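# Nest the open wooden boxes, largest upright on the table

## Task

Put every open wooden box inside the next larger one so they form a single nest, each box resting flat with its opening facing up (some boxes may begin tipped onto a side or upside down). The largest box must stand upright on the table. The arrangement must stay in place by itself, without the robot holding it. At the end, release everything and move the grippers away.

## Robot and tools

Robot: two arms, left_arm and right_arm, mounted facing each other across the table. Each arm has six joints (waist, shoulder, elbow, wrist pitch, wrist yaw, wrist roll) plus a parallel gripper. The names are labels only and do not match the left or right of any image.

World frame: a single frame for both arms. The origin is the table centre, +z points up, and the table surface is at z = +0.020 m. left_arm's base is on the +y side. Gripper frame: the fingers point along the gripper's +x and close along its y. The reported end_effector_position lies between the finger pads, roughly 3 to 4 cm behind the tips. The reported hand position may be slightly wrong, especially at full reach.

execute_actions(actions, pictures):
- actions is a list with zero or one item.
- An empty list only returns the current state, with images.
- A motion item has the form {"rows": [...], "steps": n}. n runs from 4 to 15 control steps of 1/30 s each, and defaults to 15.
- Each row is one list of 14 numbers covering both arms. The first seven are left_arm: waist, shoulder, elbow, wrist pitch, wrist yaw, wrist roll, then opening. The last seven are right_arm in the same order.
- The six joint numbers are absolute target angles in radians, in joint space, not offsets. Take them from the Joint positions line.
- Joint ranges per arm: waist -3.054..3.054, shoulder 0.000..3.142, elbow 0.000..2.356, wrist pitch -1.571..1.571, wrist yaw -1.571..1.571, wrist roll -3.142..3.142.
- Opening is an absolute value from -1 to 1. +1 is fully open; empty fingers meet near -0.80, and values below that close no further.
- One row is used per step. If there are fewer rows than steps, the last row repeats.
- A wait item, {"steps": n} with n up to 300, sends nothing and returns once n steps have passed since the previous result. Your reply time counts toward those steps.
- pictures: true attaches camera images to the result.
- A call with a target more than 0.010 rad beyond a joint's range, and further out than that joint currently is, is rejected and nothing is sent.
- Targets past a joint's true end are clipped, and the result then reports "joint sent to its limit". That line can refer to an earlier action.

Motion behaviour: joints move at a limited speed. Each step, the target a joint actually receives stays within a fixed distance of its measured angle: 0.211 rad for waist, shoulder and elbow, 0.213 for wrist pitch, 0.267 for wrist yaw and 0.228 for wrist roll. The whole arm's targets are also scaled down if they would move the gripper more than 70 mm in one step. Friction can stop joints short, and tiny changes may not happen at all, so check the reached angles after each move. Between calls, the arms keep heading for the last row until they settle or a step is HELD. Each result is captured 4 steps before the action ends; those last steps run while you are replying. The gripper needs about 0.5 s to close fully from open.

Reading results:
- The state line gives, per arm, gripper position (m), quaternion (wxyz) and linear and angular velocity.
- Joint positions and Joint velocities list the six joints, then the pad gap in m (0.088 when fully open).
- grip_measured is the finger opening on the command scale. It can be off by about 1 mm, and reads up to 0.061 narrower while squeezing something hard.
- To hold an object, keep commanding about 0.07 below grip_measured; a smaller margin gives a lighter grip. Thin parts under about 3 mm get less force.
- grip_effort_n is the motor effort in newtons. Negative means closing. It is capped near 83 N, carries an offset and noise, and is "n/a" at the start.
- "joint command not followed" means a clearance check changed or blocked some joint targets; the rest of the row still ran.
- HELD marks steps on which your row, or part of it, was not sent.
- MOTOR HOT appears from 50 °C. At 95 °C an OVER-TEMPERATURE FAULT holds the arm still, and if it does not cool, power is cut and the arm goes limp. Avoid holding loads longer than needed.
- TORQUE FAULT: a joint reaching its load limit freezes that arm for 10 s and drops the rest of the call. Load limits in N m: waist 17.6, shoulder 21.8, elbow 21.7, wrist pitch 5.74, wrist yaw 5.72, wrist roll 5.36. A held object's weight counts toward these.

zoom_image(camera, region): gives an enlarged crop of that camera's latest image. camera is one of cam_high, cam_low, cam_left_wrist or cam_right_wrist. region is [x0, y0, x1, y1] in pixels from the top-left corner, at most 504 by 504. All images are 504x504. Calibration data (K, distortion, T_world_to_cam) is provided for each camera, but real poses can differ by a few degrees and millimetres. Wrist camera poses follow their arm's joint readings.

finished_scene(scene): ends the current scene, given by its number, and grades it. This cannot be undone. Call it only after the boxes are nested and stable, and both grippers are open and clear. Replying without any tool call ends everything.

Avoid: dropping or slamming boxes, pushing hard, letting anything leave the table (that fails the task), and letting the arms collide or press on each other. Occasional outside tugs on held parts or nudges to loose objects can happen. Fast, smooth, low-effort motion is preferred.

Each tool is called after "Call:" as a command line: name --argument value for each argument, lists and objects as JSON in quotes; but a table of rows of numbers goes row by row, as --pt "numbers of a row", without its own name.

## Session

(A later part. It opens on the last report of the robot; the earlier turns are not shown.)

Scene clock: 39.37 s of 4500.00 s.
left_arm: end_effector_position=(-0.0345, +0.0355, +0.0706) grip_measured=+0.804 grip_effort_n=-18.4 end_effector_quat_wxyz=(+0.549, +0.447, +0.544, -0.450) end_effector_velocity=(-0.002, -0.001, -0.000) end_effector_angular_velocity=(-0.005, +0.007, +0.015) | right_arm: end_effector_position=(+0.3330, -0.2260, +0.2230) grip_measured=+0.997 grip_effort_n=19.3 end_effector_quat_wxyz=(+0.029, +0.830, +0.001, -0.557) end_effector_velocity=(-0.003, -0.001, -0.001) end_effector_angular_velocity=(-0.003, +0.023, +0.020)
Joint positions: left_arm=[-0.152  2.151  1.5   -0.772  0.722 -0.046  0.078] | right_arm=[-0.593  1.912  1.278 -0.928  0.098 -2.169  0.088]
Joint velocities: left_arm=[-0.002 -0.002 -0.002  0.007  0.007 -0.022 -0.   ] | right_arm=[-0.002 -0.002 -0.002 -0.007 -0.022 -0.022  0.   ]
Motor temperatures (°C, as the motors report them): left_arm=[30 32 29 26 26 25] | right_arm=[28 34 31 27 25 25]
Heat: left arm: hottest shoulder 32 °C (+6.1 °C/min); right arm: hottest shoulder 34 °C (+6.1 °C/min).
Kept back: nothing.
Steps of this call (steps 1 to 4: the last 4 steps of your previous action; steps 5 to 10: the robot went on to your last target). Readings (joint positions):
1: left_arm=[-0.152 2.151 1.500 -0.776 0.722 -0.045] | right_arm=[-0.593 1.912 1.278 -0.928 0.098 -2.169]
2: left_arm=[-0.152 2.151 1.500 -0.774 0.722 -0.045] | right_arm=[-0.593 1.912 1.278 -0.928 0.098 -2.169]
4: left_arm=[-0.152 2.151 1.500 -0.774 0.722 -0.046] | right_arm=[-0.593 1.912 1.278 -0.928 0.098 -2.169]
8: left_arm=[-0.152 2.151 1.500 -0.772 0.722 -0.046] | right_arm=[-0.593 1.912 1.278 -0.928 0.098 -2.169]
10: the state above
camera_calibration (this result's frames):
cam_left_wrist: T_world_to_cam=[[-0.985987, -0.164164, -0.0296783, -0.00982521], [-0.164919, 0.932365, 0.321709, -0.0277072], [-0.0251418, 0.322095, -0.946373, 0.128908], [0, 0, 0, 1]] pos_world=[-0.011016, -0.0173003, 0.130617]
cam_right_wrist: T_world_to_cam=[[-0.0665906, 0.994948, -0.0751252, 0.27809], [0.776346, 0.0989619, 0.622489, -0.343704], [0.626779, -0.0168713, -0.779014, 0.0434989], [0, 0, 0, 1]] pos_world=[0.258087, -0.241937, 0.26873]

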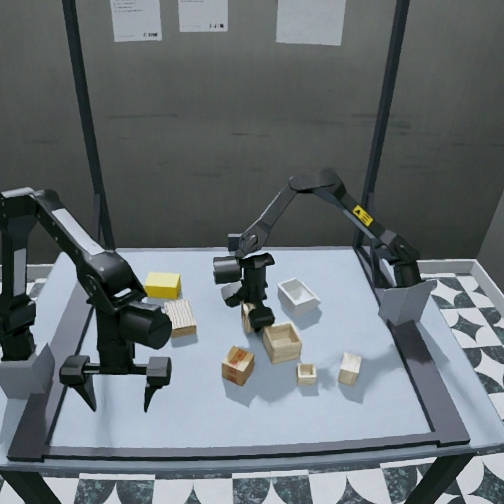

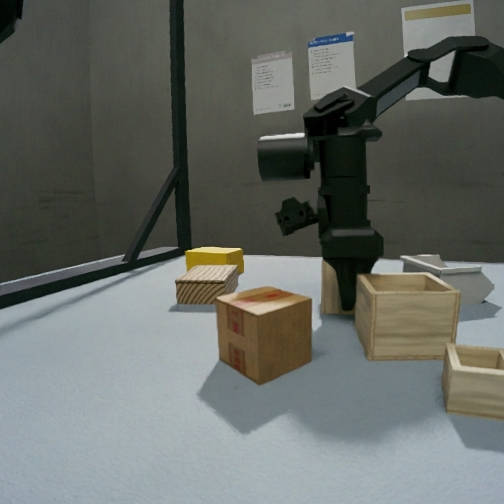

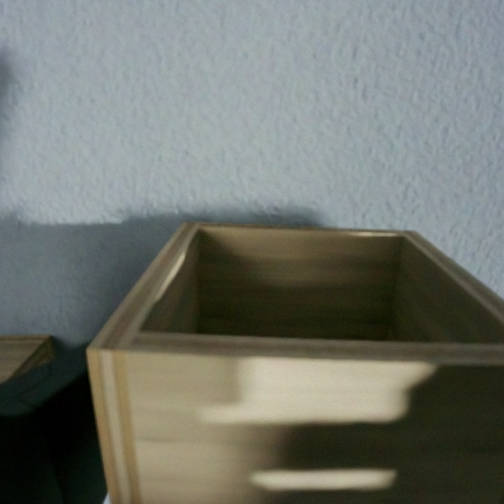

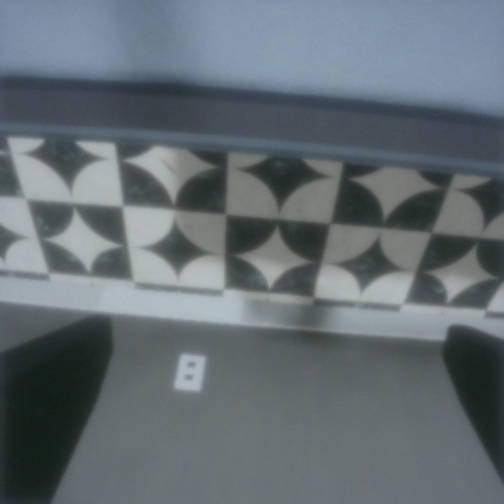

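Call:
execute_actions --actions '[{"rows":[[-0.152,2.151,1.5,-0.772,0.722,-0.046,0.3,-0.593,1.912,1.278,-0.928,0.098,-2.169,1]],"steps":15}]'

Call:
execute_actions --actions '[{"rows":[[-0.05,2.09,1.6,-1.02,0.727,0.06,0.3,-0.593,1.912,1.278,-0.928,0.098,-2.169,1]],"steps":12}]'

Call:
execute_actions --actions '[{"rows":[[-0.1,1.8,1.65,-1.0,0.5,-0.2,0.3,-0.593,1.912,1.278,-0.928,0.098,-2.169,1]],"steps":15}]'

Call:
execute_actions --actions '[{"rows":[[-0.5,1.75,1.45,0.0,0.0,-0.555,0.3,-0.593,1.912,1.278,-0.928,0.098,-2.169,1]],"steps":15}]'

Call:
execute_actions --actions '[{"steps":20}]' --pictures true

Scene clock: 39.97 s of 4500.00 s.
left_arm: end_effector_position=(-0.0345, +0.0355, +0.0706) grip_measured=+0.492 grip_effort_n=-83.5 end_effector_quat_wxyz=(+0.549, +0.447, +0.544, -0.450) end_effector_velocity=(+0.002, -0.001, +0.001) end_effector_angular_velocity=(-0.006, -0.009, -0.010) | right_arm: end_effector_position=(+0.3330, -0.2260, +0.2230) grip_measured=+0.997 grip_effort_n=18.8 end_effector_quat_wxyz=(+0.029, +0.830, +0.001, -0.557) end_effector_velocity=(-0.002, -0.007, -0.002) end_effector_angular_velocity=(-0.019, +0.021, -0.006)
Joint positions: left_arm=[-0.152  2.151  1.5   -0.772  0.721 -0.047  0.063] | right_arm=[-0.593  1.912  1.278 -0.928  0.098 -2.169  0.088]
Joint velocities: left_arm=[ 0.002 -0.002 -0.002  0.007 -0.007  0.007 -0.001] | right_arm=[-0.007 -0.002 -0.007 -0.022 -0.007 -0.007 -0.   ]
Motor temperatures (°C, as the motors report them): left_arm=[30 32 29 26 26 25] | right_arm=[28 34 31 27 25 25]
Heat: left arm: hottest shoulder 32 °C (+6.0 °C/min); right arm: hottest shoulder 34 °C (+6.0 °C/min).
Steps of this call (steps 1 to 7: the robot went on to your last target; steps 8 to 18: the first 11 steps of this action). Readings (joint positions):
8: left_arm=[-0.152 2.151 1.500 -0.772 0.722 -0.047] | right_arm=[-0.593 1.912 1.278 -0.928 0.098 -2.169]
9: left_arm=[-0.152 2.151 1.500 -0.772 0.722 -0.047] | right_arm=[-0.593 1.912 1.278 -0.928 0.098 -2.169]
11: left_arm=[-0.152 2.151 1.500 -0.772 0.721 -0.047] | right_arm=[-0.593 1.912 1.278 -0.928 0.098 -2.169]
15: left_arm=[-0.152 2.151 1.500 -0.772 0.721 -0.047] | right_arm=[-0.593 1.912 1.278 -0.928 0.098 -2.169]
18: the state above

Scene clock: 40.37 s of 4500.00 s.
left_arm: end_effector_position=(-0.0283, +0.0382, +0.1227) grip_measured=+0.492 grip_effort_n=-83.5 end_effector_quat_wxyz=(+0.559, +0.439, +0.550, -0.437) end_effector_velocity=(-0.010, -0.025, +0.132) end_effector_angular_velocity=(-0.172, -0.054, -0.035) | right_arm: end_effector_position=(+0.3330, -0.2260, +0.2230) grip_measured=+0.997 grip_effort_n=18.8 end_effector_quat_wxyz=(+0.029, +0.830, +0.001, -0.557) end_effector_velocity=(+0.001, -0.006, +0.000) end_effector_angular_velocity=(-0.022, +0.006, -0.007)
Joint positions: left_arm=[-0.057  2.109  1.583 -0.983  0.722  0.043  0.063] | right_arm=[-0.593  1.912  1.278 -0.928  0.098 -2.169  0.088]
Joint velocities: left_arm=[ 0.188 -0.183  0.164 -0.271  0.007  0.125 -0.   ] | right_arm=[-0.007  0.002  0.002 -0.022  0.007 -0.007 -0.   ]
Motor temperatures (°C, as the motors report them): left_arm=[30 33 29 26 26 25] | right_arm=[28 34 31 27 25 25]
Heat: left arm: hottest shoulder 33 °C (+7.4 °C/min); right arm: hottest shoulder 34 °C (+5.9 °C/min).
Steps of this call (steps 1 to 4: the last 4 steps of your previous action; steps 5 to 12: the first 8 steps of this action). Readings (joint positions):
5: left_arm=[-0.150 2.150 1.508 -0.792 0.722 -0.035] | right_arm=[-0.593 1.912 1.278 -0.928 0.098 -2.169]
6: left_arm=[-0.142 2.149 1.525 -0.846 0.722 -0.013] | right_arm=[-0.593 1.912 1.278 -0.928 0.098 -2.169]
8: left_arm=[-0.110 2.140 1.548 -0.920 0.722 0.016] | right_arm=[-0.593 1.912 1.278 -0.928 0.098 -2.169]
12: the state above

Scene clock: 40.87 s of 4500.00 s.
left_arm: end_effector_position=(-0.0948, +0.0106, +0.2112) grip_measured=+0.492 grip_effort_n=-83.5 end_effector_quat_wxyz=(+0.657, +0.428, +0.433, -0.445) end_effector_velocity=(-0.122, -0.032, +0.157) end_effector_angular_velocity=(-0.435, -0.186, -0.180) | right_arm: end_effector_position=(+0.3330, -0.2260, +0.2230) grip_measured=+0.997 grip_effort_n=19.3 end_effector_quat_wxyz=(+0.029, +0.830, +0.001, -0.557) end_effector_velocity=(+0.000, -0.001, -0.001) end_effector_angular_velocity=(-0.005, -0.007, +0.008)
Joint positions: left_arm=[-0.1    1.825  1.649 -1.     0.527 -0.175  0.063] | right_arm=[-0.593  1.912  1.278 -0.928  0.098 -2.169  0.088]
Joint velocities: left_arm=[-0.017 -0.432  0.12   0.007 -0.139 -0.183  0.   ] | right_arm=[ 0.002 -0.002 -0.007  0.007  0.007 -0.007 -0.   ]
Motor temperatures (°C, as the motors report them): left_arm=[31 33 29 26 26 25] | right_arm=[28 34 31 27 25 25]
Heat: left arm: hottest shoulder 33 °C (+7.3 °C/min); right arm: hottest shoulder 34 °C (+5.9 °C/min).
Steps of this call (steps 1 to 4: the last 4 steps of your previous action; steps 5 to 15: the first 11 steps of this action). Readings (joint positions):
5: left_arm=[-0.054 2.089 1.595 -1.008 0.709 0.034] | right_arm=[-0.593 1.912 1.278 -0.928 0.098 -2.169]
6: left_arm=[-0.061 2.073 1.595 -1.009 0.659 -0.011] | right_arm=[-0.593 1.912 1.278 -0.928 0.098 -2.169]
8: left_arm=[-0.076 2.026 1.599 -1.009 0.605 -0.074] | right_arm=[-0.593 1.912 1.278 -0.928 0.098 -2.169]
12: left_arm=[-0.096 1.893 1.630 -1.002 0.548 -0.147] | right_arm=[-0.593 1.912 1.278 -0.928 0.098 -2.169]
15: the state above

Scene clock: 41.37 s of 4500.00 s.
left_arm: end_effector_position=(-0.1623, -0.0246, +0.1296) grip_measured=+0.492 grip_effort_n=-83.5 end_effector_quat_wxyz=(+0.733, +0.409, +0.281, -0.465) end_effector_velocity=(-0.233, -0.205, +0.006) end_effector_angular_velocity=(-1.024, +0.145, -0.802) | right_arm: end_effector_position=(+0.3330, -0.2260, +0.2230) grip_measured=+0.997 grip_effort_n=19.3 end_effector_quat_wxyz=(+0.029, +0.830, +0.001, -0.557) end_effector_velocity=(+0.002, +0.004, +0.001) end_effector_angular_velocity=(+0.020, -0.005, +0.011)
Joint positions: left_arm=[-0.484  1.776  1.463 -0.52   0.059 -0.524  0.063] | right_arm=[-0.593  1.912  1.278 -0.928  0.098 -2.169  0.088]
Joint velocities: left_arm=[-0.408 -0.061 -0.042  1.297 -0.374 -0.227 -0.   ] | right_arm=[-0.002 -0.002 -0.002  0.022 -0.007 -0.007 -0.   ]
Motor temperatures (°C, as the motors report them): left_arm=[31 33 29 26 26 25] | right_arm=[28 34 31 27 25 25]
Heat: left arm: hottest shoulder 33 °C (+7.3 °C/min); right arm: hottest shoulder 34 °C (+5.8 °C/min).
Steps of this call (steps 1 to 4: the last 4 steps of your previous action; steps 5 to 15: the first 11 steps of this action). Readings (joint positions):
5: left_arm=[-0.107 1.804 1.634 -0.975 0.483 -0.217] | right_arm=[-0.593 1.912 1.278 -0.928 0.098 -2.169]
6: left_arm=[-0.134 1.791 1.594 -0.918 0.408 -0.270] | right_arm=[-0.593 1.912 1.278 -0.928 0.098 -2.169]
8: left_arm=[-0.218 1.779 1.532 -0.839 0.298 -0.368] | right_arm=[-0.593 1.912 1.278 -0.928 0.098 -2.169]
12: left_arm=[-0.405 1.779 1.471 -0.660 0.114 -0.490] | right_arm=[-0.593 1.912 1.278 -0.928 0.098 -2.169]
15: the state above

Scene clock: 42.03 s of 4500.00 s.
left_arm: end_effector_position=(-0.2227, -0.1013, +0.1808) grip_measured=+0.492 grip_effort_n=-83.5 end_effector_quat_wxyz=(+0.720, +0.258, +0.152, -0.627) end_effector_velocity=(-0.005, -0.006, +0.008) end_effector_angular_velocity=(-0.047, +0.013, -0.020) | right_arm: end_effector_position=(+0.3330, -0.2260, +0.2230) grip_measured=+0.997 grip_effort_n=19.3 end_effector_quat_wxyz=(+0.029, +0.830, +0.001, -0.557) end_effector_velocity=(-0.001, -0.004, +0.000) end_effector_angular_velocity=(-0.003, +0.010, -0.001)
Joint positions: left_arm=[-0.501  1.765  1.455 -0.009  0.006 -0.552  0.063] | right_arm=[-0.593  1.912  1.278 -0.928  0.098 -2.169  0.088]
Joint velocities: left_arm=[ 0.002 -0.002 -0.002  0.051 -0.007 -0.007 -0.   ] | right_arm=[-0.007 -0.007 -0.007 -0.007 -0.007 -0.007 -0.   ]
Motor temperatures (°C, as the motors report them): left_arm=[31 33 29 26 26 25] | right_arm=[28 34 31 27 25 25]
Heat: left arm: hottest shoulder 33 °C (+7.1 °C/min); right arm: hottest shoulder 34 °C (+5.7 °C/min).
Kept back: nothing.
Steps of this call (steps 1 to 4: the last 4 steps of your previous action; steps 5 to 20: the robot went on to your last target). Readings (joint positions):
1: left_arm=[-0.494 1.774 1.462 -0.475 0.047 -0.531] | right_arm=[-0.593 1.912 1.278 -0.928 0.098 -2.169]
2: left_arm=[-0.498 1.772 1.461 -0.429 0.037 -0.535] | right_arm=[-0.593 1.912 1.278 -0.928 0.098 -2.169]
4: left_arm=[-0.499 1.770 1.459 -0.338 0.022 -0.543] | right_arm=[-0.593 1.912 1.278 -0.928 0.098 -2.169]
8: left_arm=[-0.498 1.770 1.456 -0.158 0.011 -0.549] | right_arm=[-0.593 1.912 1.278 -0.928 0.098 -2.169]
20: the state above
camera_calibration (this result's frames):
cam_left_wrist: T_world_to_cam=[[-0.971339, -0.0879389, -0.220835, -0.168982], [0.0620626, 0.802997, -0.592743, 0.236137], [0.229455, -0.589459, -0.774524, 0.205859], [0, 0, 0, 1]] pos_world=[-0.226029, -0.0831317, 0.262094]
cam_right_wrist: T_world_to_cam=[[-0.0665906, 0.994948, -0.0751252, 0.27809], [0.776346, 0.0989619, 0.622489, -0.343704], [0.626779, -0.0168713, -0.779014, 0.0434989], [0, 0, 0, 1]] pos_world=[0.258087, -0.241937, 0.26873]

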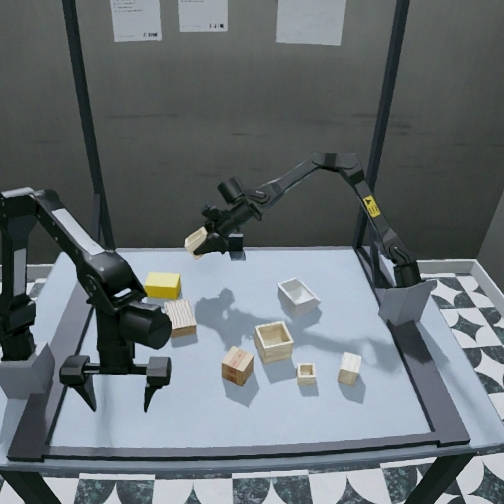

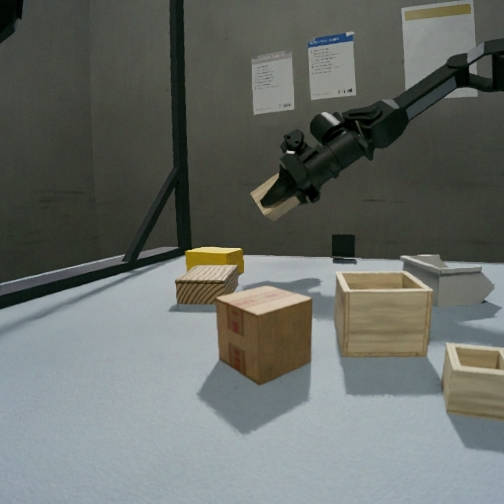

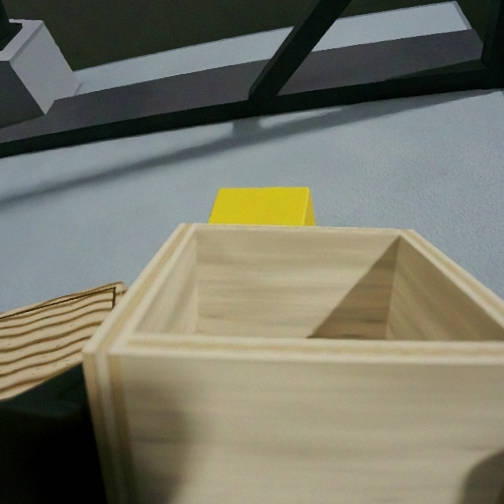

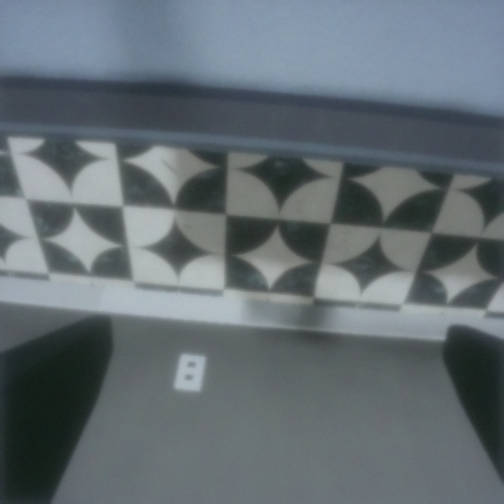

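Call:
execute_actions --actions '[{"rows":[[-0.667,1.95,1.4,0.9,-0.244,-0.555,0.3,-0.593,1.912,1.278,-0.928,0.098,-2.169,1]],"steps":15}]'

Call:
execute_actions --actions '[{"rows":[[-0.667,2.2,1.355,1.15,-0.244,-0.555,0.3,-0.593,1.912,1.278,-0.928,0.098,-2.169,1]],"steps":15}]'

Call:
execute_actions --actions '[{"steps":15}]' --pictures true

Scene clock: 42.57 s of 4500.00 s.
left_arm: end_effector_position=(-0.2555, -0.1151, +0.1078) grip_measured=+0.492 grip_effort_n=-83.5 end_effector_quat_wxyz=(+0.710, +0.197, +0.083, -0.671) end_effector_velocity=(-0.132, -0.075, +0.107) end_effector_angular_velocity=(-0.911, +0.379, -0.504) | right_arm: end_effector_position=(+0.3330, -0.2260, +0.2230) grip_measured=+0.997 grip_effort_n=18.8 end_effector_quat_wxyz=(+0.029, +0.830, +0.001, -0.557) end_effector_velocity=(-0.004, -0.004, -0.001) end_effector_angular_velocity=(-0.012, +0.017, -0.009)
Joint positions: left_arm=[-0.674  1.945  1.396  0.426 -0.216 -0.552  0.063] | right_arm=[-0.593  1.912  1.278 -0.928  0.098 -2.169  0.088]
Joint velocities: left_arm=[-0.076  0.129 -0.051  1.282 -0.183 -0.007 -0.   ] | right_arm=[ 0.002 -0.002 -0.002 -0.022 -0.007  0.007 -0.   ]
Motor temperatures (°C, as the motors report them): left_arm=[31 33 29 26 26 25] | right_arm=[28 34 31 27 25 25]
Heat: left arm: hottest shoulder 33 °C (+7.0 °C/min); right arm: hottest shoulder 34 °C (+5.6 °C/min).
Steps of this call (steps 1 to 5: the robot went on to your last target; steps 6 to 16: the first 11 steps of this action). Readings (joint positions):
6: left_arm=[-0.505 1.771 1.451 0.010 -0.014 -0.552] | right_arm=[-0.593 1.912 1.278 -0.928 0.098 -2.169]
7: left_arm=[-0.519 1.786 1.447 0.053 -0.061 -0.552] | right_arm=[-0.593 1.912 1.278 -0.928 0.098 -2.169]
9: left_arm=[-0.561 1.824 1.443 0.128 -0.120 -0.552] | right_arm=[-0.593 1.912 1.278 -0.928 0.098 -2.169]
13: left_arm=[-0.649 1.912 1.411 0.297 -0.192 -0.552] | right_arm=[-0.593 1.912 1.278 -0.928 0.098 -2.169]
16: the state above

Scene clock: 43.07 s of 4500.00 s.
left_arm: end_effector_position=(-0.2360, -0.1291, +0.0797) grip_measured=+0.492 grip_effort_n=-83.5 end_effector_quat_wxyz=(+0.673, +0.071, +0.022, -0.736) end_effector_velocity=(-0.005, +0.011, +0.014) end_effector_angular_velocity=(-0.388, +0.197, -0.260) | right_arm: end_effector_position=(+0.3330, -0.2260, +0.2230) grip_measured=+0.997 grip_effort_n=19.3 end_effector_quat_wxyz=(+0.029, +0.830, +0.001, -0.557) end_effector_velocity=(-0.003, +0.003, -0.002) end_effector_angular_velocity=(+0.009, +0.018, +0.014)
Joint positions: left_arm=[-0.67   2.192  1.348  1.038 -0.238 -0.552  0.063] | right_arm=[-0.593  1.912  1.278 -0.928  0.098 -2.169  0.088]
Joint velocities: left_arm=[-0.002  0.222 -0.071  0.799 -0.007 -0.007  0.   ] | right_arm=[ 0.002  0.002 -0.002  0.007 -0.022 -0.007 -0.   ]
Motor temperatures (°C, as the motors report them): left_arm=[31 33 29 26 26 25] | right_arm=[28 34 32 27 25 25]
Heat: left arm: hottest shoulder 33 °C (+7.0 °C/min); right arm: hottest shoulder 34 °C (+5.6 °C/min).
Steps of this call (steps 1 to 4: the last 4 steps of your previous action; steps 5 to 15: the first 11 steps of this action). Readings (joint positions):
5: left_arm=[-0.671 1.956 1.397 0.658 -0.234 -0.552] | right_arm=[-0.593 1.912 1.278 -0.928 0.098 -2.169]
6: left_arm=[-0.670 1.971 1.399 0.701 -0.235 -0.552] | right_arm=[-0.593 1.912 1.278 -0.928 0.098 -2.169]
8: left_arm=[-0.670 2.014 1.399 0.768 -0.235 -0.552] | right_arm=[-0.593 1.912 1.278 -0.928 0.098 -2.169]
12: left_arm=[-0.670 2.139 1.368 0.925 -0.236 -0.552] | right_arm=[-0.593 1.912 1.278 -0.928 0.098 -2.169]
15: the state above

Scene clock: 43.57 s of 4500.00 s.
left_arm: end_effector_position=(-0.2494, -0.1304, +0.0986) grip_measured=+0.492 grip_effort_n=-83.5 end_effector_quat_wxyz=(+0.653, +0.027, +0.002, -0.757) end_effector_velocity=(+0.002, +0.000, -0.000) end_effector_angular_velocity=(+0.004, +0.002, +0.026) | right_arm: end_effector_position=(+0.3330, -0.2260, +0.2230) grip_measured=+0.997 grip_effort_n=18.8 end_effector_quat_wxyz=(+0.029, +0.830, +0.001, -0.557) end_effector_velocity=(-0.000, -0.003, +0.000) end_effector_angular_velocity=(-0.009, +0.011, +0.013)
Joint positions: left_arm=[-0.67   2.196  1.355  1.147 -0.239 -0.552  0.063] | right_arm=[-0.593  1.912  1.278 -0.928  0.098 -2.169  0.088]
Joint velocities: left_arm=[-0.002 -0.007 -0.002 -0.022 -0.022 -0.007 -0.   ] | right_arm=[-0.007 -0.002 -0.002 -0.007 -0.007 -0.022 -0.   ]
Motor temperatures (°C, as the motors report them): left_arm=[31 33 29 26 26 25] | right_arm=[28 34 32 27 25 25]
Heat: left arm: hottest shoulder 33 °C (+6.9 °C/min); right arm: hottest shoulder 34 °C (+5.5 °C/min).
Kept back: nothing.
Steps of this call (steps 1 to 4: the last 4 steps of your previous action; steps 5 to 15: the robot went on to your last target). Readings (joint positions):
1: left_arm=[-0.670 2.197 1.348 1.064 -0.238 -0.552] | right_arm=[-0.593 1.912 1.278 -0.928 0.098 -2.169]
2: left_arm=[-0.670 2.197 1.348 1.086 -0.238 -0.552] | right_arm=[-0.593 1.912 1.278 -0.928 0.098 -2.169]
4: left_arm=[-0.670 2.196 1.352 1.120 -0.238 -0.552] | right_arm=[-0.593 1.912 1.278 -0.928 0.098 -2.169]
8: left_arm=[-0.670 2.196 1.356 1.133 -0.238 -0.552] | right_arm=[-0.593 1.912 1.278 -0.928 0.098 -2.169]
15: the state above
camera_calibration (this result's frames):
cam_left_wrist: T_world_to_cam=[[-0.990631, 0.120819, -0.0636571, -0.208762], [0.103452, 0.35964, -0.927339, 0.197919], [-0.0891462, -0.925236, -0.36877, -0.0320454], [0, 0, 0, 1]] pos_world=[-0.230138, -0.0756069, 0.158431]
cam_right_wrist: T_world_to_cam=[[-0.0665906, 0.994948, -0.0751252, 0.27809], [0.776346, 0.0989619, 0.622489, -0.343704], [0.626779, -0.0168713, -0.779014, 0.0434989], [0, 0, 0, 1]] pos_world=[0.258087, -0.241937, 0.26873]

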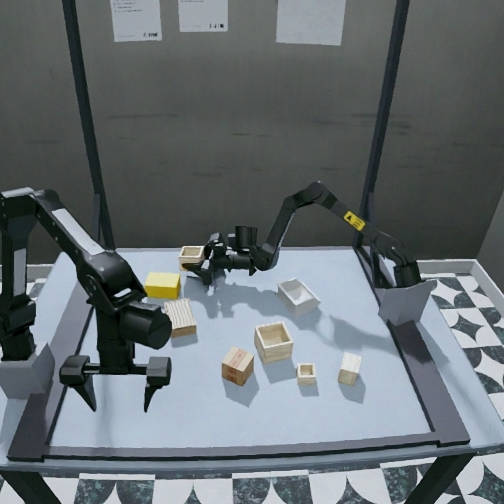

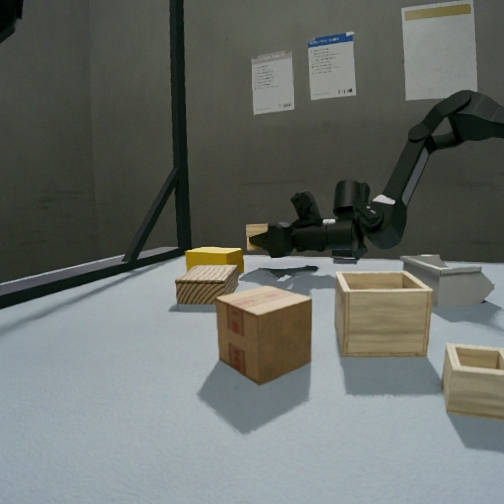

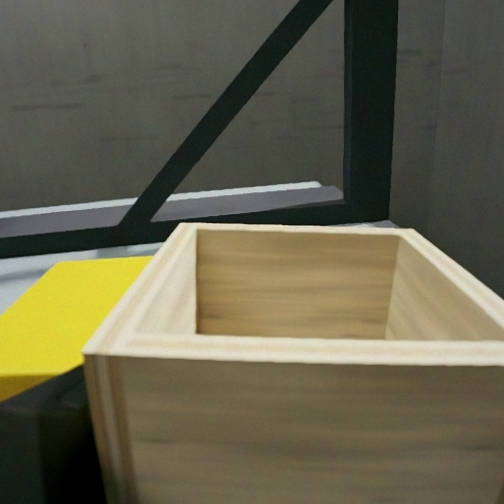

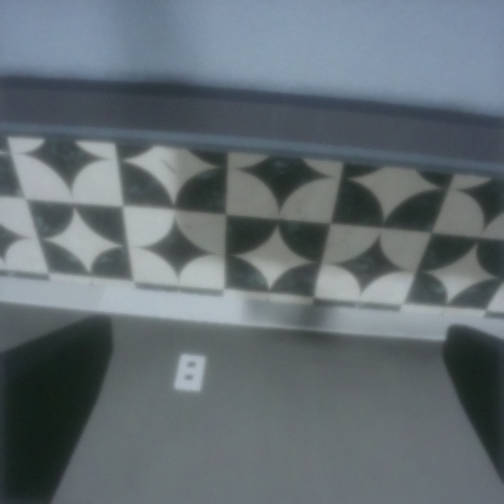

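Call:
execute_actions --actions '[{"rows":[[-0.667,2.29,1.355,1.23,-0.244,-0.555,0.3,-0.593,1.912,1.278,-0.928,0.098,-2.169,1]],"steps":15}]'

Call:
execute_actions --actions '[{"steps":10}]' --pictures true

Call:
zoom_image --camera "cam_low" --region '[180,170,420,300]'

Scene clock: 44.10 s of 4500.00 s.
left_arm: end_effector_position=(-0.2288, -0.1271, +0.0709) grip_measured=+0.492 grip_effort_n=-83.5 end_effector_quat_wxyz=(+0.655, +0.032, +0.005, -0.755) end_effector_velocity=(-0.010, +0.001, +0.011) end_effector_angular_velocity=(-0.042, +0.047, -0.041) | right_arm: end_effector_position=(+0.3330, -0.2260, +0.2230) grip_measured=+0.997 grip_effort_n=19.3 end_effector_quat_wxyz=(+0.029, +0.830, +0.001, -0.557) end_effector_velocity=(-0.001, -0.006, -0.000) end_effector_angular_velocity=(-0.018, +0.005, -0.016)
Joint positions: left_arm=[-0.67   2.281  1.353  1.22  -0.239 -0.552  0.063] | right_arm=[-0.593  1.912  1.278 -0.928  0.098 -2.169  0.088]
Joint velocities: left_arm=[-0.002 -0.002 -0.002  0.066  0.007 -0.022 -0.   ] | right_arm=[-0.002 -0.002 -0.002 -0.022  0.007  0.007 -0.   ]
Motor temperatures (°C, as the motors report them): left_arm=[31 34 29 26 26 25] | right_arm=[28 34 32 27 25 25]
Heat: left arm: hottest shoulder 34 °C (+8.2 °C/min); right arm: hottest shoulder 34 °C (+5.4 °C/min).
Steps of this call (steps 1 to 5: the robot went on to your last target; steps 6 to 16: the first 11 steps of this action). Readings (joint positions):
6: left_arm=[-0.670 2.201 1.355 1.156 -0.239 -0.552] | right_arm=[-0.593 1.912 1.278 -0.928 0.098 -2.169]
7: left_arm=[-0.670 2.213 1.356 1.181 -0.239 -0.552] | right_arm=[-0.593 1.912 1.278 -0.928 0.098 -2.169]
9: left_arm=[-0.670 2.234 1.357 1.199 -0.239 -0.552] | right_arm=[-0.593 1.912 1.278 -0.928 0.098 -2.169]
13: left_arm=[-0.670 2.274 1.354 1.212 -0.239 -0.552] | right_arm=[-0.593 1.912 1.278 -0.928 0.098 -2.169]
16: the state above

Scene clock: 44.43 s of 4500.00 s.
left_arm: end_effector_position=(-0.2296, -0.1270, +0.0721) grip_measured=+0.492 grip_effort_n=-83.5 end_effector_quat_wxyz=(+0.654, +0.030, +0.004, -0.756) end_effector_velocity=(-0.004, +0.003, -0.006) end_effector_angular_velocity=(+0.022, +0.022, -0.021) | right_arm: end_effector_position=(+0.3330, -0.2260, +0.2230) grip_measured=+0.997 grip_effort_n=18.8 end_effector_quat_wxyz=(+0.029, +0.830, +0.001, -0.557) end_effector_velocity=(+0.000, +0.001, +0.000) end_effector_angular_velocity=(+0.013, +0.002, -0.006)
Joint positions: left_arm=[-0.67   2.282  1.353  1.227 -0.239 -0.552  0.063] | right_arm=[-0.593  1.912  1.278 -0.928  0.098 -2.169  0.088]
Joint velocities: left_arm=[-0.007  0.002 -0.007  0.007  0.022 -0.022 -0.   ] | right_arm=[-0.002 -0.002 -0.002  0.007 -0.007  0.007 -0.   ]
Motor temperatures (°C, as the motors report them): left_arm=[31 34 29 26 26 25] | right_arm=[28 34 32 27 25 25]
Heat: left arm: hottest shoulder 34 °C (+8.1 °C/min); right arm: hottest shoulder 34 °C (+5.4 °C/min).
Kept back: nothing.
Steps of this call (steps 1 to 4: the last 4 steps of your previous action; steps 5 to 10: the robot went on to your last target). Readings (joint positions):
1: left_arm=[-0.670 2.281 1.353 1.223 -0.239 -0.552] | right_arm=[-0.593 1.912 1.278 -0.928 0.098 -2.169]
2: left_arm=[-0.670 2.281 1.353 1.225 -0.239 -0.552] | right_arm=[-0.593 1.912 1.278 -0.928 0.098 -2.169]
4: left_arm=[-0.670 2.281 1.353 1.227 -0.239 -0.552] | right_arm=[-0.593 1.912 1.278 -0.928 0.098 -2.169]
8: left_arm=[-0.670 2.282 1.353 1.227 -0.239 -0.552] | right_arm=[-0.593 1.912 1.278 -0.928 0.098 -2.169]
10: the state above
camera_calibration (this result's frames):
cam_left_wrist: T_world_to_cam=[[-0.990894, 0.117588, -0.0655872, -0.191528], [0.104536, 0.364874, -0.92517, 0.170846], [-0.0848581, -0.923602, -0.373843, -0.0354134], [0, 0, 0, 1]] pos_world=[-0.210648, -0.0725235, 0.13226]
cam_right_wrist: T_world_to_cam=[[-0.0665906, 0.994948, -0.0751252, 0.27809], [0.776346, 0.0989619, 0.622489, -0.343704], [0.626779, -0.0168713, -0.779014, 0.0434989], [0, 0, 0, 1]] pos_world=[0.258087, -0.241937, 0.26873]

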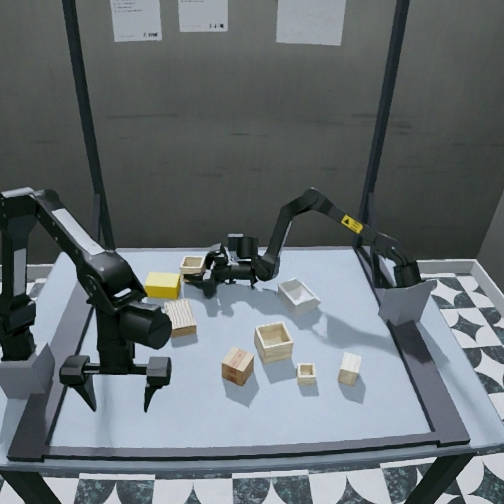

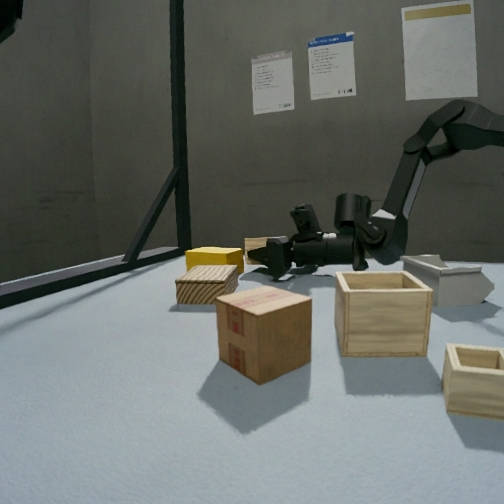

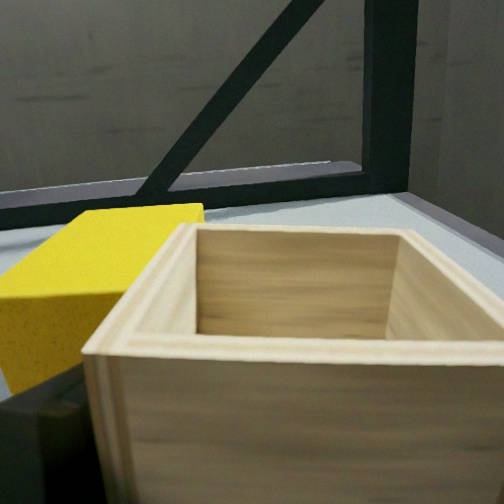

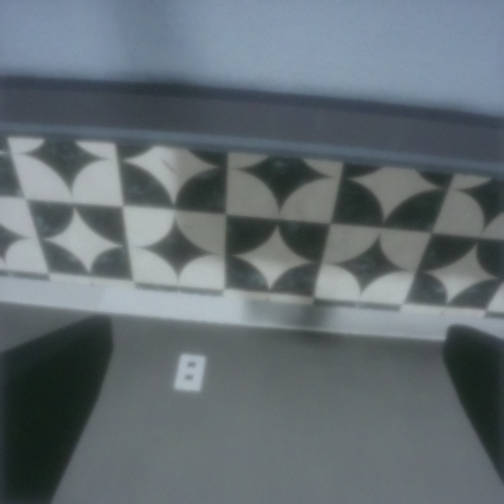

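Region (180, 170, 420, 300) of cam_low's 504x504 image, scaled by 2.100, with more detail than that image has; it fills the top 273 rows of this view, and the rest is white.

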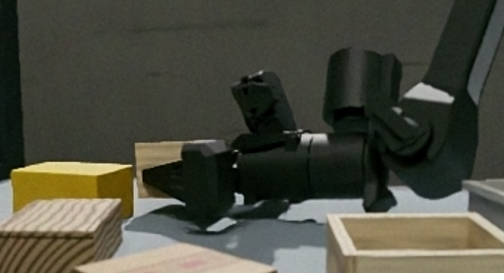

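Call:
execute_actions --actions '[{"rows":[[-0.667,2.33,1.355,1.2,-0.244,-0.555,0.3,-0.593,1.912,1.278,-0.928,0.098,-2.169,1]],"steps":15}]'

Call:
execute_actions --actions '[{"steps":10}]' --pictures true

Call:
zoom_image --camera "cam_low" --region '[180,170,420,300]'

Scene clock: 44.97 s of 4500.00 s.
left_arm: end_effector_position=(-0.2181, -0.1278, +0.0620) grip_measured=+0.492 grip_effort_n=-83.5 end_effector_quat_wxyz=(+0.663, +0.043, +0.009, -0.747) end_effector_velocity=(+0.003, +0.002, -0.009) end_effector_angular_velocity=(+0.033, -0.006, +0.023) | right_arm: end_effector_position=(+0.3330, -0.2260, +0.2230) grip_measured=+0.997 grip_effort_n=19.8 end_effector_quat_wxyz=(+0.029, +0.830, +0.001, -0.557) end_effector_velocity=(-0.004, -0.004, -0.003) end_effector_angular_velocity=(-0.022, +0.020, +0.004)
Joint positions: left_arm=[-0.664  2.301  1.356  1.206 -0.239 -0.554  0.063] | right_arm=[-0.593  1.912  1.278 -0.928  0.098 -2.169  0.088]
Joint velocities: left_arm=[-0.007 -0.002 -0.007 -0.037 -0.007 -0.007 -0.   ] | right_arm=[ 0.002  0.002 -0.002 -0.022 -0.007 -0.007 -0.   ]
Motor temperatures (°C, as the motors report them): left_arm=[31 34 29 26 26 25] | right_arm=[28 34 32 27 25 25]
Heat: left arm: hottest shoulder 34 °C (+8.0 °C/min); right arm: hottest shoulder 34 °C (+5.3 °C/min).
Steps of this call (steps 1 to 5: the robot went on to your last target; steps 6 to 16: the first 11 steps of this action). Readings (joint positions):
6: left_arm=[-0.670 2.284 1.353 1.227 -0.239 -0.552] | right_arm=[-0.593 1.912 1.278 -0.928 0.098 -2.169]
7: left_arm=[-0.670 2.288 1.354 1.224 -0.239 -0.552] | right_arm=[-0.593 1.912 1.278 -0.928 0.098 -2.169]
9: left_arm=[-0.670 2.296 1.355 1.212 -0.238 -0.552] | right_arm=[-0.593 1.912 1.278 -0.928 0.098 -2.169]
13: left_arm=[-0.664 2.301 1.356 1.207 -0.239 -0.553] | right_arm=[-0.593 1.912 1.278 -0.928 0.098 -2.169]
16: the state above

Scene clock: 45.30 s of 4500.00 s.
left_arm: end_effector_position=(-0.2178, -0.1277, +0.0617) grip_measured=+0.492 grip_effort_n=-83.5 end_effector_quat_wxyz=(+0.663, +0.043, +0.009, -0.747) end_effector_velocity=(-0.004, +0.002, +0.001) end_effector_angular_velocity=(+0.001, +0.011, -0.011) | right_arm: end_effector_position=(+0.3330, -0.2260, +0.2230) grip_measured=+0.997 grip_effort_n=18.8 end_effector_quat_wxyz=(+0.029, +0.830, +0.001, -0.557) end_effector_velocity=(-0.003, -0.004, -0.001) end_effector_angular_velocity=(-0.016, +0.018, +0.000)
Joint positions: left_arm=[-0.664  2.302  1.356  1.205 -0.239 -0.555  0.063] | right_arm=[-0.593  1.912  1.278 -0.928  0.098 -2.169  0.088]
Joint velocities: left_arm=[-0.002 -0.007 -0.007  0.007  0.007 -0.007  0.   ] | right_arm=[-0.002 -0.002 -0.002 -0.022 -0.007 -0.007 -0.   ]
Motor temperatures (°C, as the motors report them): left_arm=[31 34 29 26 26 25] | right_arm=[28 34 32 27 25 25]
Heat: left arm: hottest shoulder 34 °C (+7.9 °C/min); right arm: hottest shoulder 34 °C (+5.3 °C/min).
Kept back: nothing.
Steps of this call (steps 1 to 4: the last 4 steps of your previous action; steps 5 to 10: the robot went on to your last target). Readings (joint positions):
1: left_arm=[-0.664 2.301 1.356 1.206 -0.239 -0.554] | right_arm=[-0.593 1.912 1.278 -0.928 0.098 -2.169]
2: left_arm=[-0.664 2.301 1.356 1.206 -0.239 -0.554] | right_arm=[-0.593 1.912 1.278 -0.928 0.098 -2.169]
4: left_arm=[-0.664 2.302 1.356 1.205 -0.239 -0.554] | right_arm=[-0.593 1.912 1.278 -0.928 0.098 -2.169]
8: left_arm=[-0.664 2.302 1.356 1.205 -0.239 -0.555] | right_arm=[-0.593 1.912 1.278 -0.928 0.098 -2.169]
10: the state above
camera_calibration (this result's frames):
cam_left_wrist: T_world_to_cam=[[-0.992657, 0.093676, -0.0765325, -0.183274], [0.107412, 0.391613, -0.913839, 0.163557], [-0.0556338, -0.915349, -0.398799, -0.0300137], [0, 0, 0, 1]] pos_world=[-0.201166, -0.0743554, 0.123469]
cam_right_wrist: T_world_to_cam=[[-0.0665906, 0.994948, -0.0751252, 0.27809], [0.776346, 0.0989619, 0.622489, -0.343704], [0.626779, -0.0168713, -0.779014, 0.0434989], [0, 0, 0, 1]] pos_world=[0.258087, -0.241937, 0.26873]

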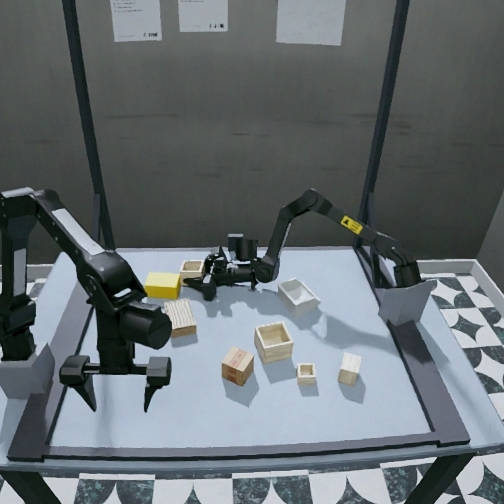

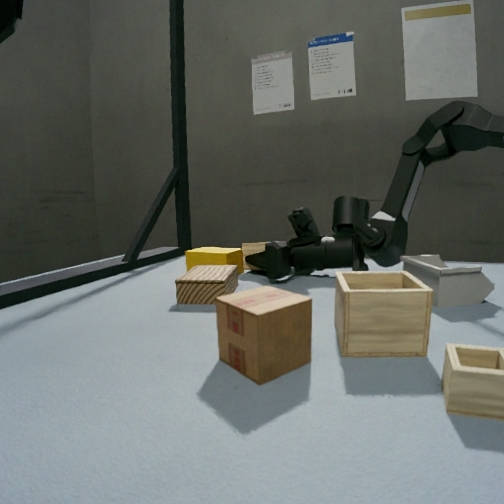

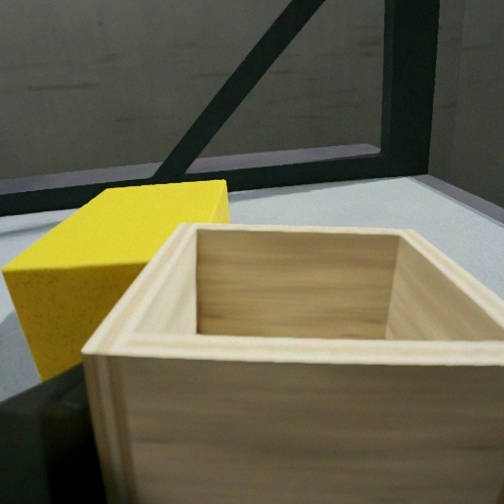

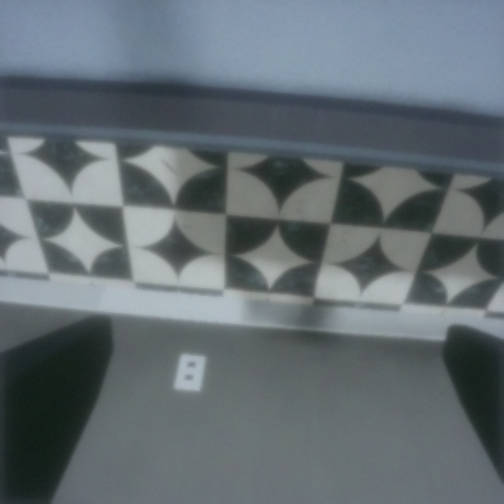

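Region (180, 170, 420, 300) of cam_low's 504x504 image, scaled by 2.100, with more detail than that image has; it fills the top 273 rows of this view, and the rest is white.

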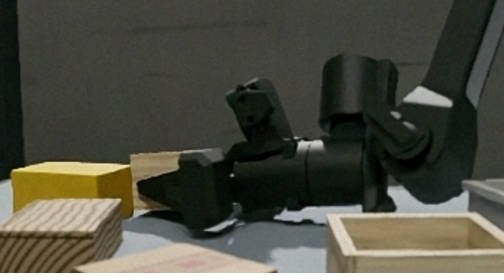

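Down. Release and lift well clear.

Call:
execute_actions --actions '[{"rows":[[-0.664,2.3,1.356,1.205,-0.244,-0.555,0.8,-0.593,1.912,1.278,-0.928,0.098,-2.169,1]],"steps":15}]'

Call:
execute_actions --actions '[{"rows":[[-0.667,2.0,1.35,0.95,-0.244,-0.555,0.85,-0.593,1.912,1.278,-0.928,0.098,-2.169,1]],"steps":15}]'

Call:
execute_actions --actions '[{"rows":[[-0.667,1.7,1.4,0.7,-0.244,-0.555,0.85,-0.593,1.912,1.278,-0.928,0.098,-2.169,1]],"steps":15}]'

Call:
execute_actions --actions '[{"steps":10}]' --pictures true

Scene clock: 45.90 s of 4500.00 s.
left_arm: end_effector_position=(-0.2174, -0.1280, +0.0621) grip_measured=+0.768 grip_effort_n=15.6 end_effector_quat_wxyz=(+0.664, +0.043, +0.009, -0.747) end_effector_velocity=(-0.001, +0.000, +0.001) end_effector_angular_velocity=(+0.000, +0.007, +0.006) | right_arm: end_effector_position=(+0.3330, -0.2260, +0.2230) grip_measured=+0.997 grip_effort_n=19.3 end_effector_quat_wxyz=(+0.029, +0.830, +0.001, -0.557) end_effector_velocity=(-0.003, -0.001, -0.003) end_effector_angular_velocity=(-0.001, +0.025, +0.005)
Joint positions: left_arm=[-0.663  2.302  1.356  1.205 -0.239 -0.555  0.077] | right_arm=[-0.593  1.912  1.278 -0.928  0.098 -2.169  0.088]
Joint velocities: left_arm=[-0.002 -0.007 -0.002 -0.007 -0.007 -0.007  0.011] | right_arm=[-0.002  0.002 -0.002 -0.007 -0.022 -0.007 -0.   ]
Motor temperatures (°C, as the motors report them): left_arm=[31 34 29 26 26 25] | right_arm=[28 34 32 27 25 25]
Heat: left arm: hottest shoulder 34 °C (+7.8 °C/min); right arm: hottest shoulder 34 °C (+5.2 °C/min).
Steps of this call (steps 1 to 7: the robot went on to your last target; steps 8 to 18: the first 11 steps of this action). Readings (joint positions):
8: left_arm=[-0.664 2.302 1.356 1.205 -0.239 -0.555] | right_arm=[-0.593 1.912 1.278 -0.928 0.098 -2.169]
9: left_arm=[-0.664 2.302 1.356 1.205 -0.239 -0.555] | right_arm=[-0.593 1.912 1.278 -0.928 0.098 -2.169]
11: left_arm=[-0.664 2.302 1.356 1.205 -0.239 -0.555] | right_arm=[-0.593 1.912 1.278 -0.928 0.098 -2.169]
15: left_arm=[-0.663 2.302 1.356 1.205 -0.239 -0.555] | right_arm=[-0.593 1.912 1.278 -0.928 0.098 -2.169]
18: the state above

Scene clock: 46.40 s of 4500.00 s.
left_arm: end_effector_position=(-0.2817, -0.1297, +0.1507) grip_measured=+0.844 grip_effort_n=15.6 end_effector_quat_wxyz=(+0.655, +0.025, +0.003, -0.755) end_effector_velocity=(-0.109, +0.010, +0.155) end_effector_angular_velocity=(-0.168, +0.095, -0.133) | right_arm: end_effector_position=(+0.3330, -0.2260, +0.2230) grip_measured=+0.997 grip_effort_n=18.8 end_effector_quat_wxyz=(+0.029, +0.830, +0.001, -0.557) end_effector_velocity=(-0.003, -0.001, -0.001) end_effector_angular_velocity=(+0.003, +0.023, +0.006)
Joint positions: left_arm=[-0.667  2.029  1.353  0.979 -0.242 -0.558  0.08 ] | right_arm=[-0.593  1.912  1.278 -0.928  0.098 -2.169  0.088]
Joint velocities: left_arm=[-0.007 -0.359  0.042 -0.168  0.007 -0.007  0.001] | right_arm=[-0.002 -0.002 -0.002 -0.007 -0.022 -0.007 -0.   ]
Motor temperatures (°C, as the motors report them): left_arm=[31 34 29 26 26 25] | right_arm=[28 34 32 27 25 25]
Heat: left arm: hottest shoulder 34 °C (+7.8 °C/min); right arm: hottest shoulder 34 °C (+5.2 °C/min).
Steps of this call (steps 1 to 4: the last 4 steps of your previous action; steps 5 to 15: the first 11 steps of this action). Readings (joint positions):
5: left_arm=[-0.663 2.287 1.356 1.192 -0.240 -0.560] | right_arm=[-0.593 1.912 1.278 -0.928 0.098 -2.169]
6: left_arm=[-0.662 2.260 1.352 1.131 -0.241 -0.563] | right_arm=[-0.593 1.912 1.278 -0.928 0.098 -2.169]
8: left_arm=[-0.664 2.205 1.348 1.065 -0.242 -0.559] | right_arm=[-0.593 1.912 1.278 -0.928 0.098 -2.169]
12: left_arm=[-0.666 2.086 1.348 1.001 -0.242 -0.558] | right_arm=[-0.593 1.912 1.278 -0.928 0.098 -2.169]
15: the state above

Scene clock: 46.90 s of 4500.00 s.
left_arm: end_effector_position=(-0.3377, -0.1120, +0.2446) grip_measured=+0.847 grip_effort_n=15.6 end_effector_quat_wxyz=(+0.646, +0.007, -0.005, -0.763) end_effector_velocity=(-0.177, +0.078, +0.309) end_effector_angular_velocity=(-0.387, +0.199, -0.279) | right_arm: end_effector_position=(+0.3330, -0.2260, +0.2230) grip_measured=+0.997 grip_effort_n=19.3 end_effector_quat_wxyz=(+0.029, +0.830, +0.001, -0.557) end_effector_velocity=(-0.002, +0.001, -0.002) end_effector_angular_velocity=(+0.002, +0.005, +0.011)
Joint positions: left_arm=[-0.667  1.773  1.386  0.738 -0.242 -0.558  0.08 ] | right_arm=[-0.593  1.912  1.278 -0.928  0.098 -2.169  0.088]
Joint velocities: left_arm=[-0.002 -0.623  0.12  -0.227  0.007 -0.007 -0.   ] | right_arm=[ 0.002 -0.002 -0.007  0.007 -0.007 -0.007 -0.   ]
Motor temperatures (°C, as the motors report them): left_arm=[31 34 29 26 26 25] | right_arm=[28 34 32 27 25 25]
Heat: left arm: hottest shoulder 34 °C (+7.7 °C/min); right arm: hottest shoulder 34 °C (+5.1 °C/min).
Steps of this call (steps 1 to 4: the last 4 steps of your previous action; steps 5 to 15: the first 11 steps of this action). Readings (joint positions):
5: left_arm=[-0.667 2.003 1.355 0.939 -0.242 -0.558] | right_arm=[-0.593 1.912 1.278 -0.928 0.098 -2.169]
6: left_arm=[-0.667 1.987 1.355 0.889 -0.242 -0.558] | right_arm=[-0.593 1.912 1.278 -0.928 0.098 -2.169]
8: left_arm=[-0.667 1.951 1.356 0.834 -0.242 -0.558] | right_arm=[-0.593 1.912 1.278 -0.928 0.098 -2.169]
12: left_arm=[-0.667 1.848 1.372 0.774 -0.242 -0.558] | right_arm=[-0.593 1.912 1.278 -0.928 0.098 -2.169]
15: the state above

Scene clock: 47.23 s of 4500.00 s.
left_arm: end_effector_position=(-0.3533, -0.1038, +0.2730) grip_measured=+0.847 grip_effort_n=15.6 end_effector_quat_wxyz=(+0.639, -0.008, -0.011, -0.769) end_effector_velocity=(-0.000, +0.001, +0.001) end_effector_angular_velocity=(+0.004, +0.022, +0.005) | right_arm: end_effector_position=(+0.3330, -0.2260, +0.2230) grip_measured=+0.997 grip_effort_n=18.8 end_effector_quat_wxyz=(+0.029, +0.830, +0.001, -0.557) end_effector_velocity=(-0.004, -0.002, -0.000) end_effector_angular_velocity=(-0.016, +0.029, +0.031)
Joint positions: left_arm=[-0.667  1.712  1.399  0.7   -0.242 -0.558  0.081] | right_arm=[-0.593  1.912  1.278 -0.928  0.098 -2.169  0.088]
Joint velocities: left_arm=[-0.002 -0.007 -0.002 -0.007 -0.007 -0.022  0.   ] | right_arm=[-0.002 -0.002  0.002 -0.022 -0.022 -0.037 -0.   ]
Motor temperatures (°C, as the motors report them): left_arm=[31 34 29 26 26 25] | right_arm=[28 34 32 27 25 25]
Heat: left arm: hottest shoulder 34 °C (+7.6 °C/min); right arm: hottest shoulder 34 °C (+5.1 °C/min).
Kept back: nothing.
Steps of this call (steps 1 to 4: the last 4 steps of your previous action; steps 5 to 10: the robot went on to your last target). Readings (joint positions):
1: left_arm=[-0.667 1.754 1.390 0.731 -0.242 -0.558] | right_arm=[-0.593 1.912 1.278 -0.928 0.098 -2.169]
2: left_arm=[-0.667 1.738 1.394 0.726 -0.242 -0.558] | right_arm=[-0.593 1.912 1.278 -0.928 0.098 -2.169]
4: left_arm=[-0.667 1.718 1.399 0.718 -0.242 -0.558] | right_arm=[-0.593 1.912 1.278 -0.928 0.098 -2.169]
8: left_arm=[-0.667 1.712 1.399 0.705 -0.242 -0.558] | right_arm=[-0.593 1.912 1.278 -0.928 0.098 -2.169]
10: the state above
camera_calibration (this result's frames):
cam_left_wrist: T_world_to_cam=[[-0.987204, 0.155038, -0.037307, -0.306187], [0.0822329, 0.294511, -0.952103, 0.353346], [-0.136625, -0.942988, -0.303492, 0.0111288], [0, 0, 0, 1]] pos_world=[-0.329805, -0.0460992, 0.328376]
cam_right_wrist: T_world_to_cam=[[-0.0665906, 0.994948, -0.0751252, 0.27809], [0.776346, 0.0989619, 0.622489, -0.343704], [0.626779, -0.0168713, -0.779014, 0.0434989], [0, 0, 0, 1]] pos_world=[0.258087, -0.241937, 0.26873]

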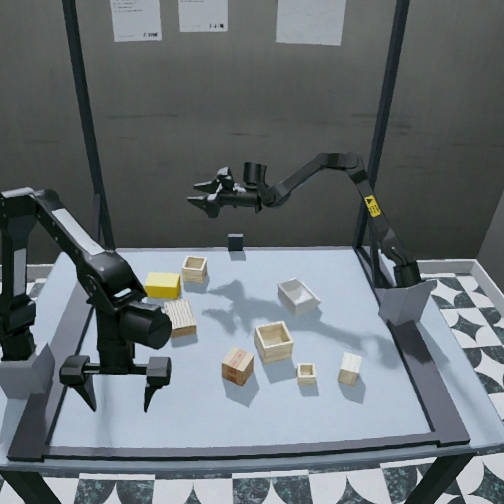

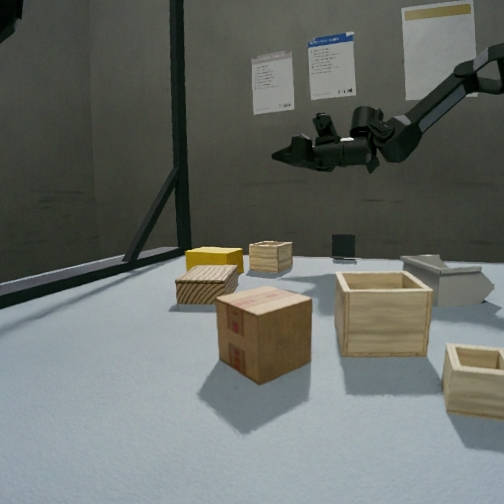

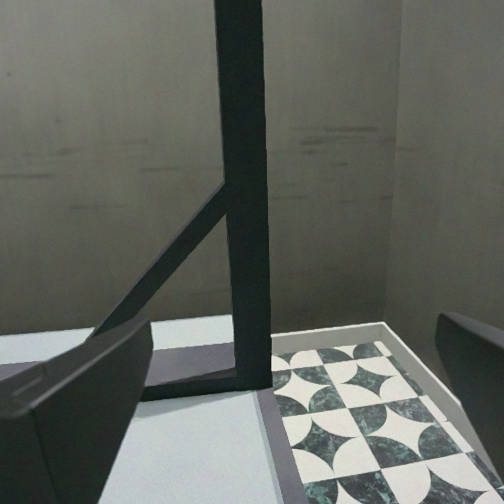

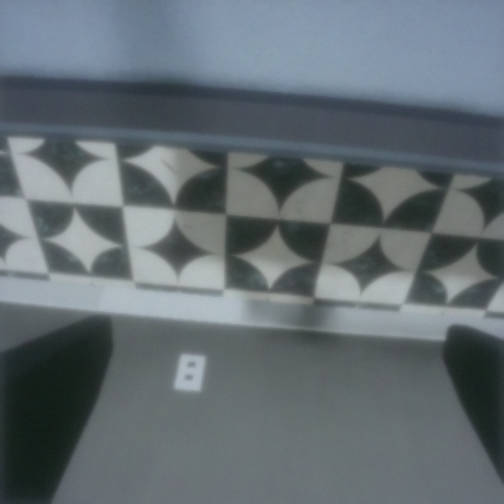

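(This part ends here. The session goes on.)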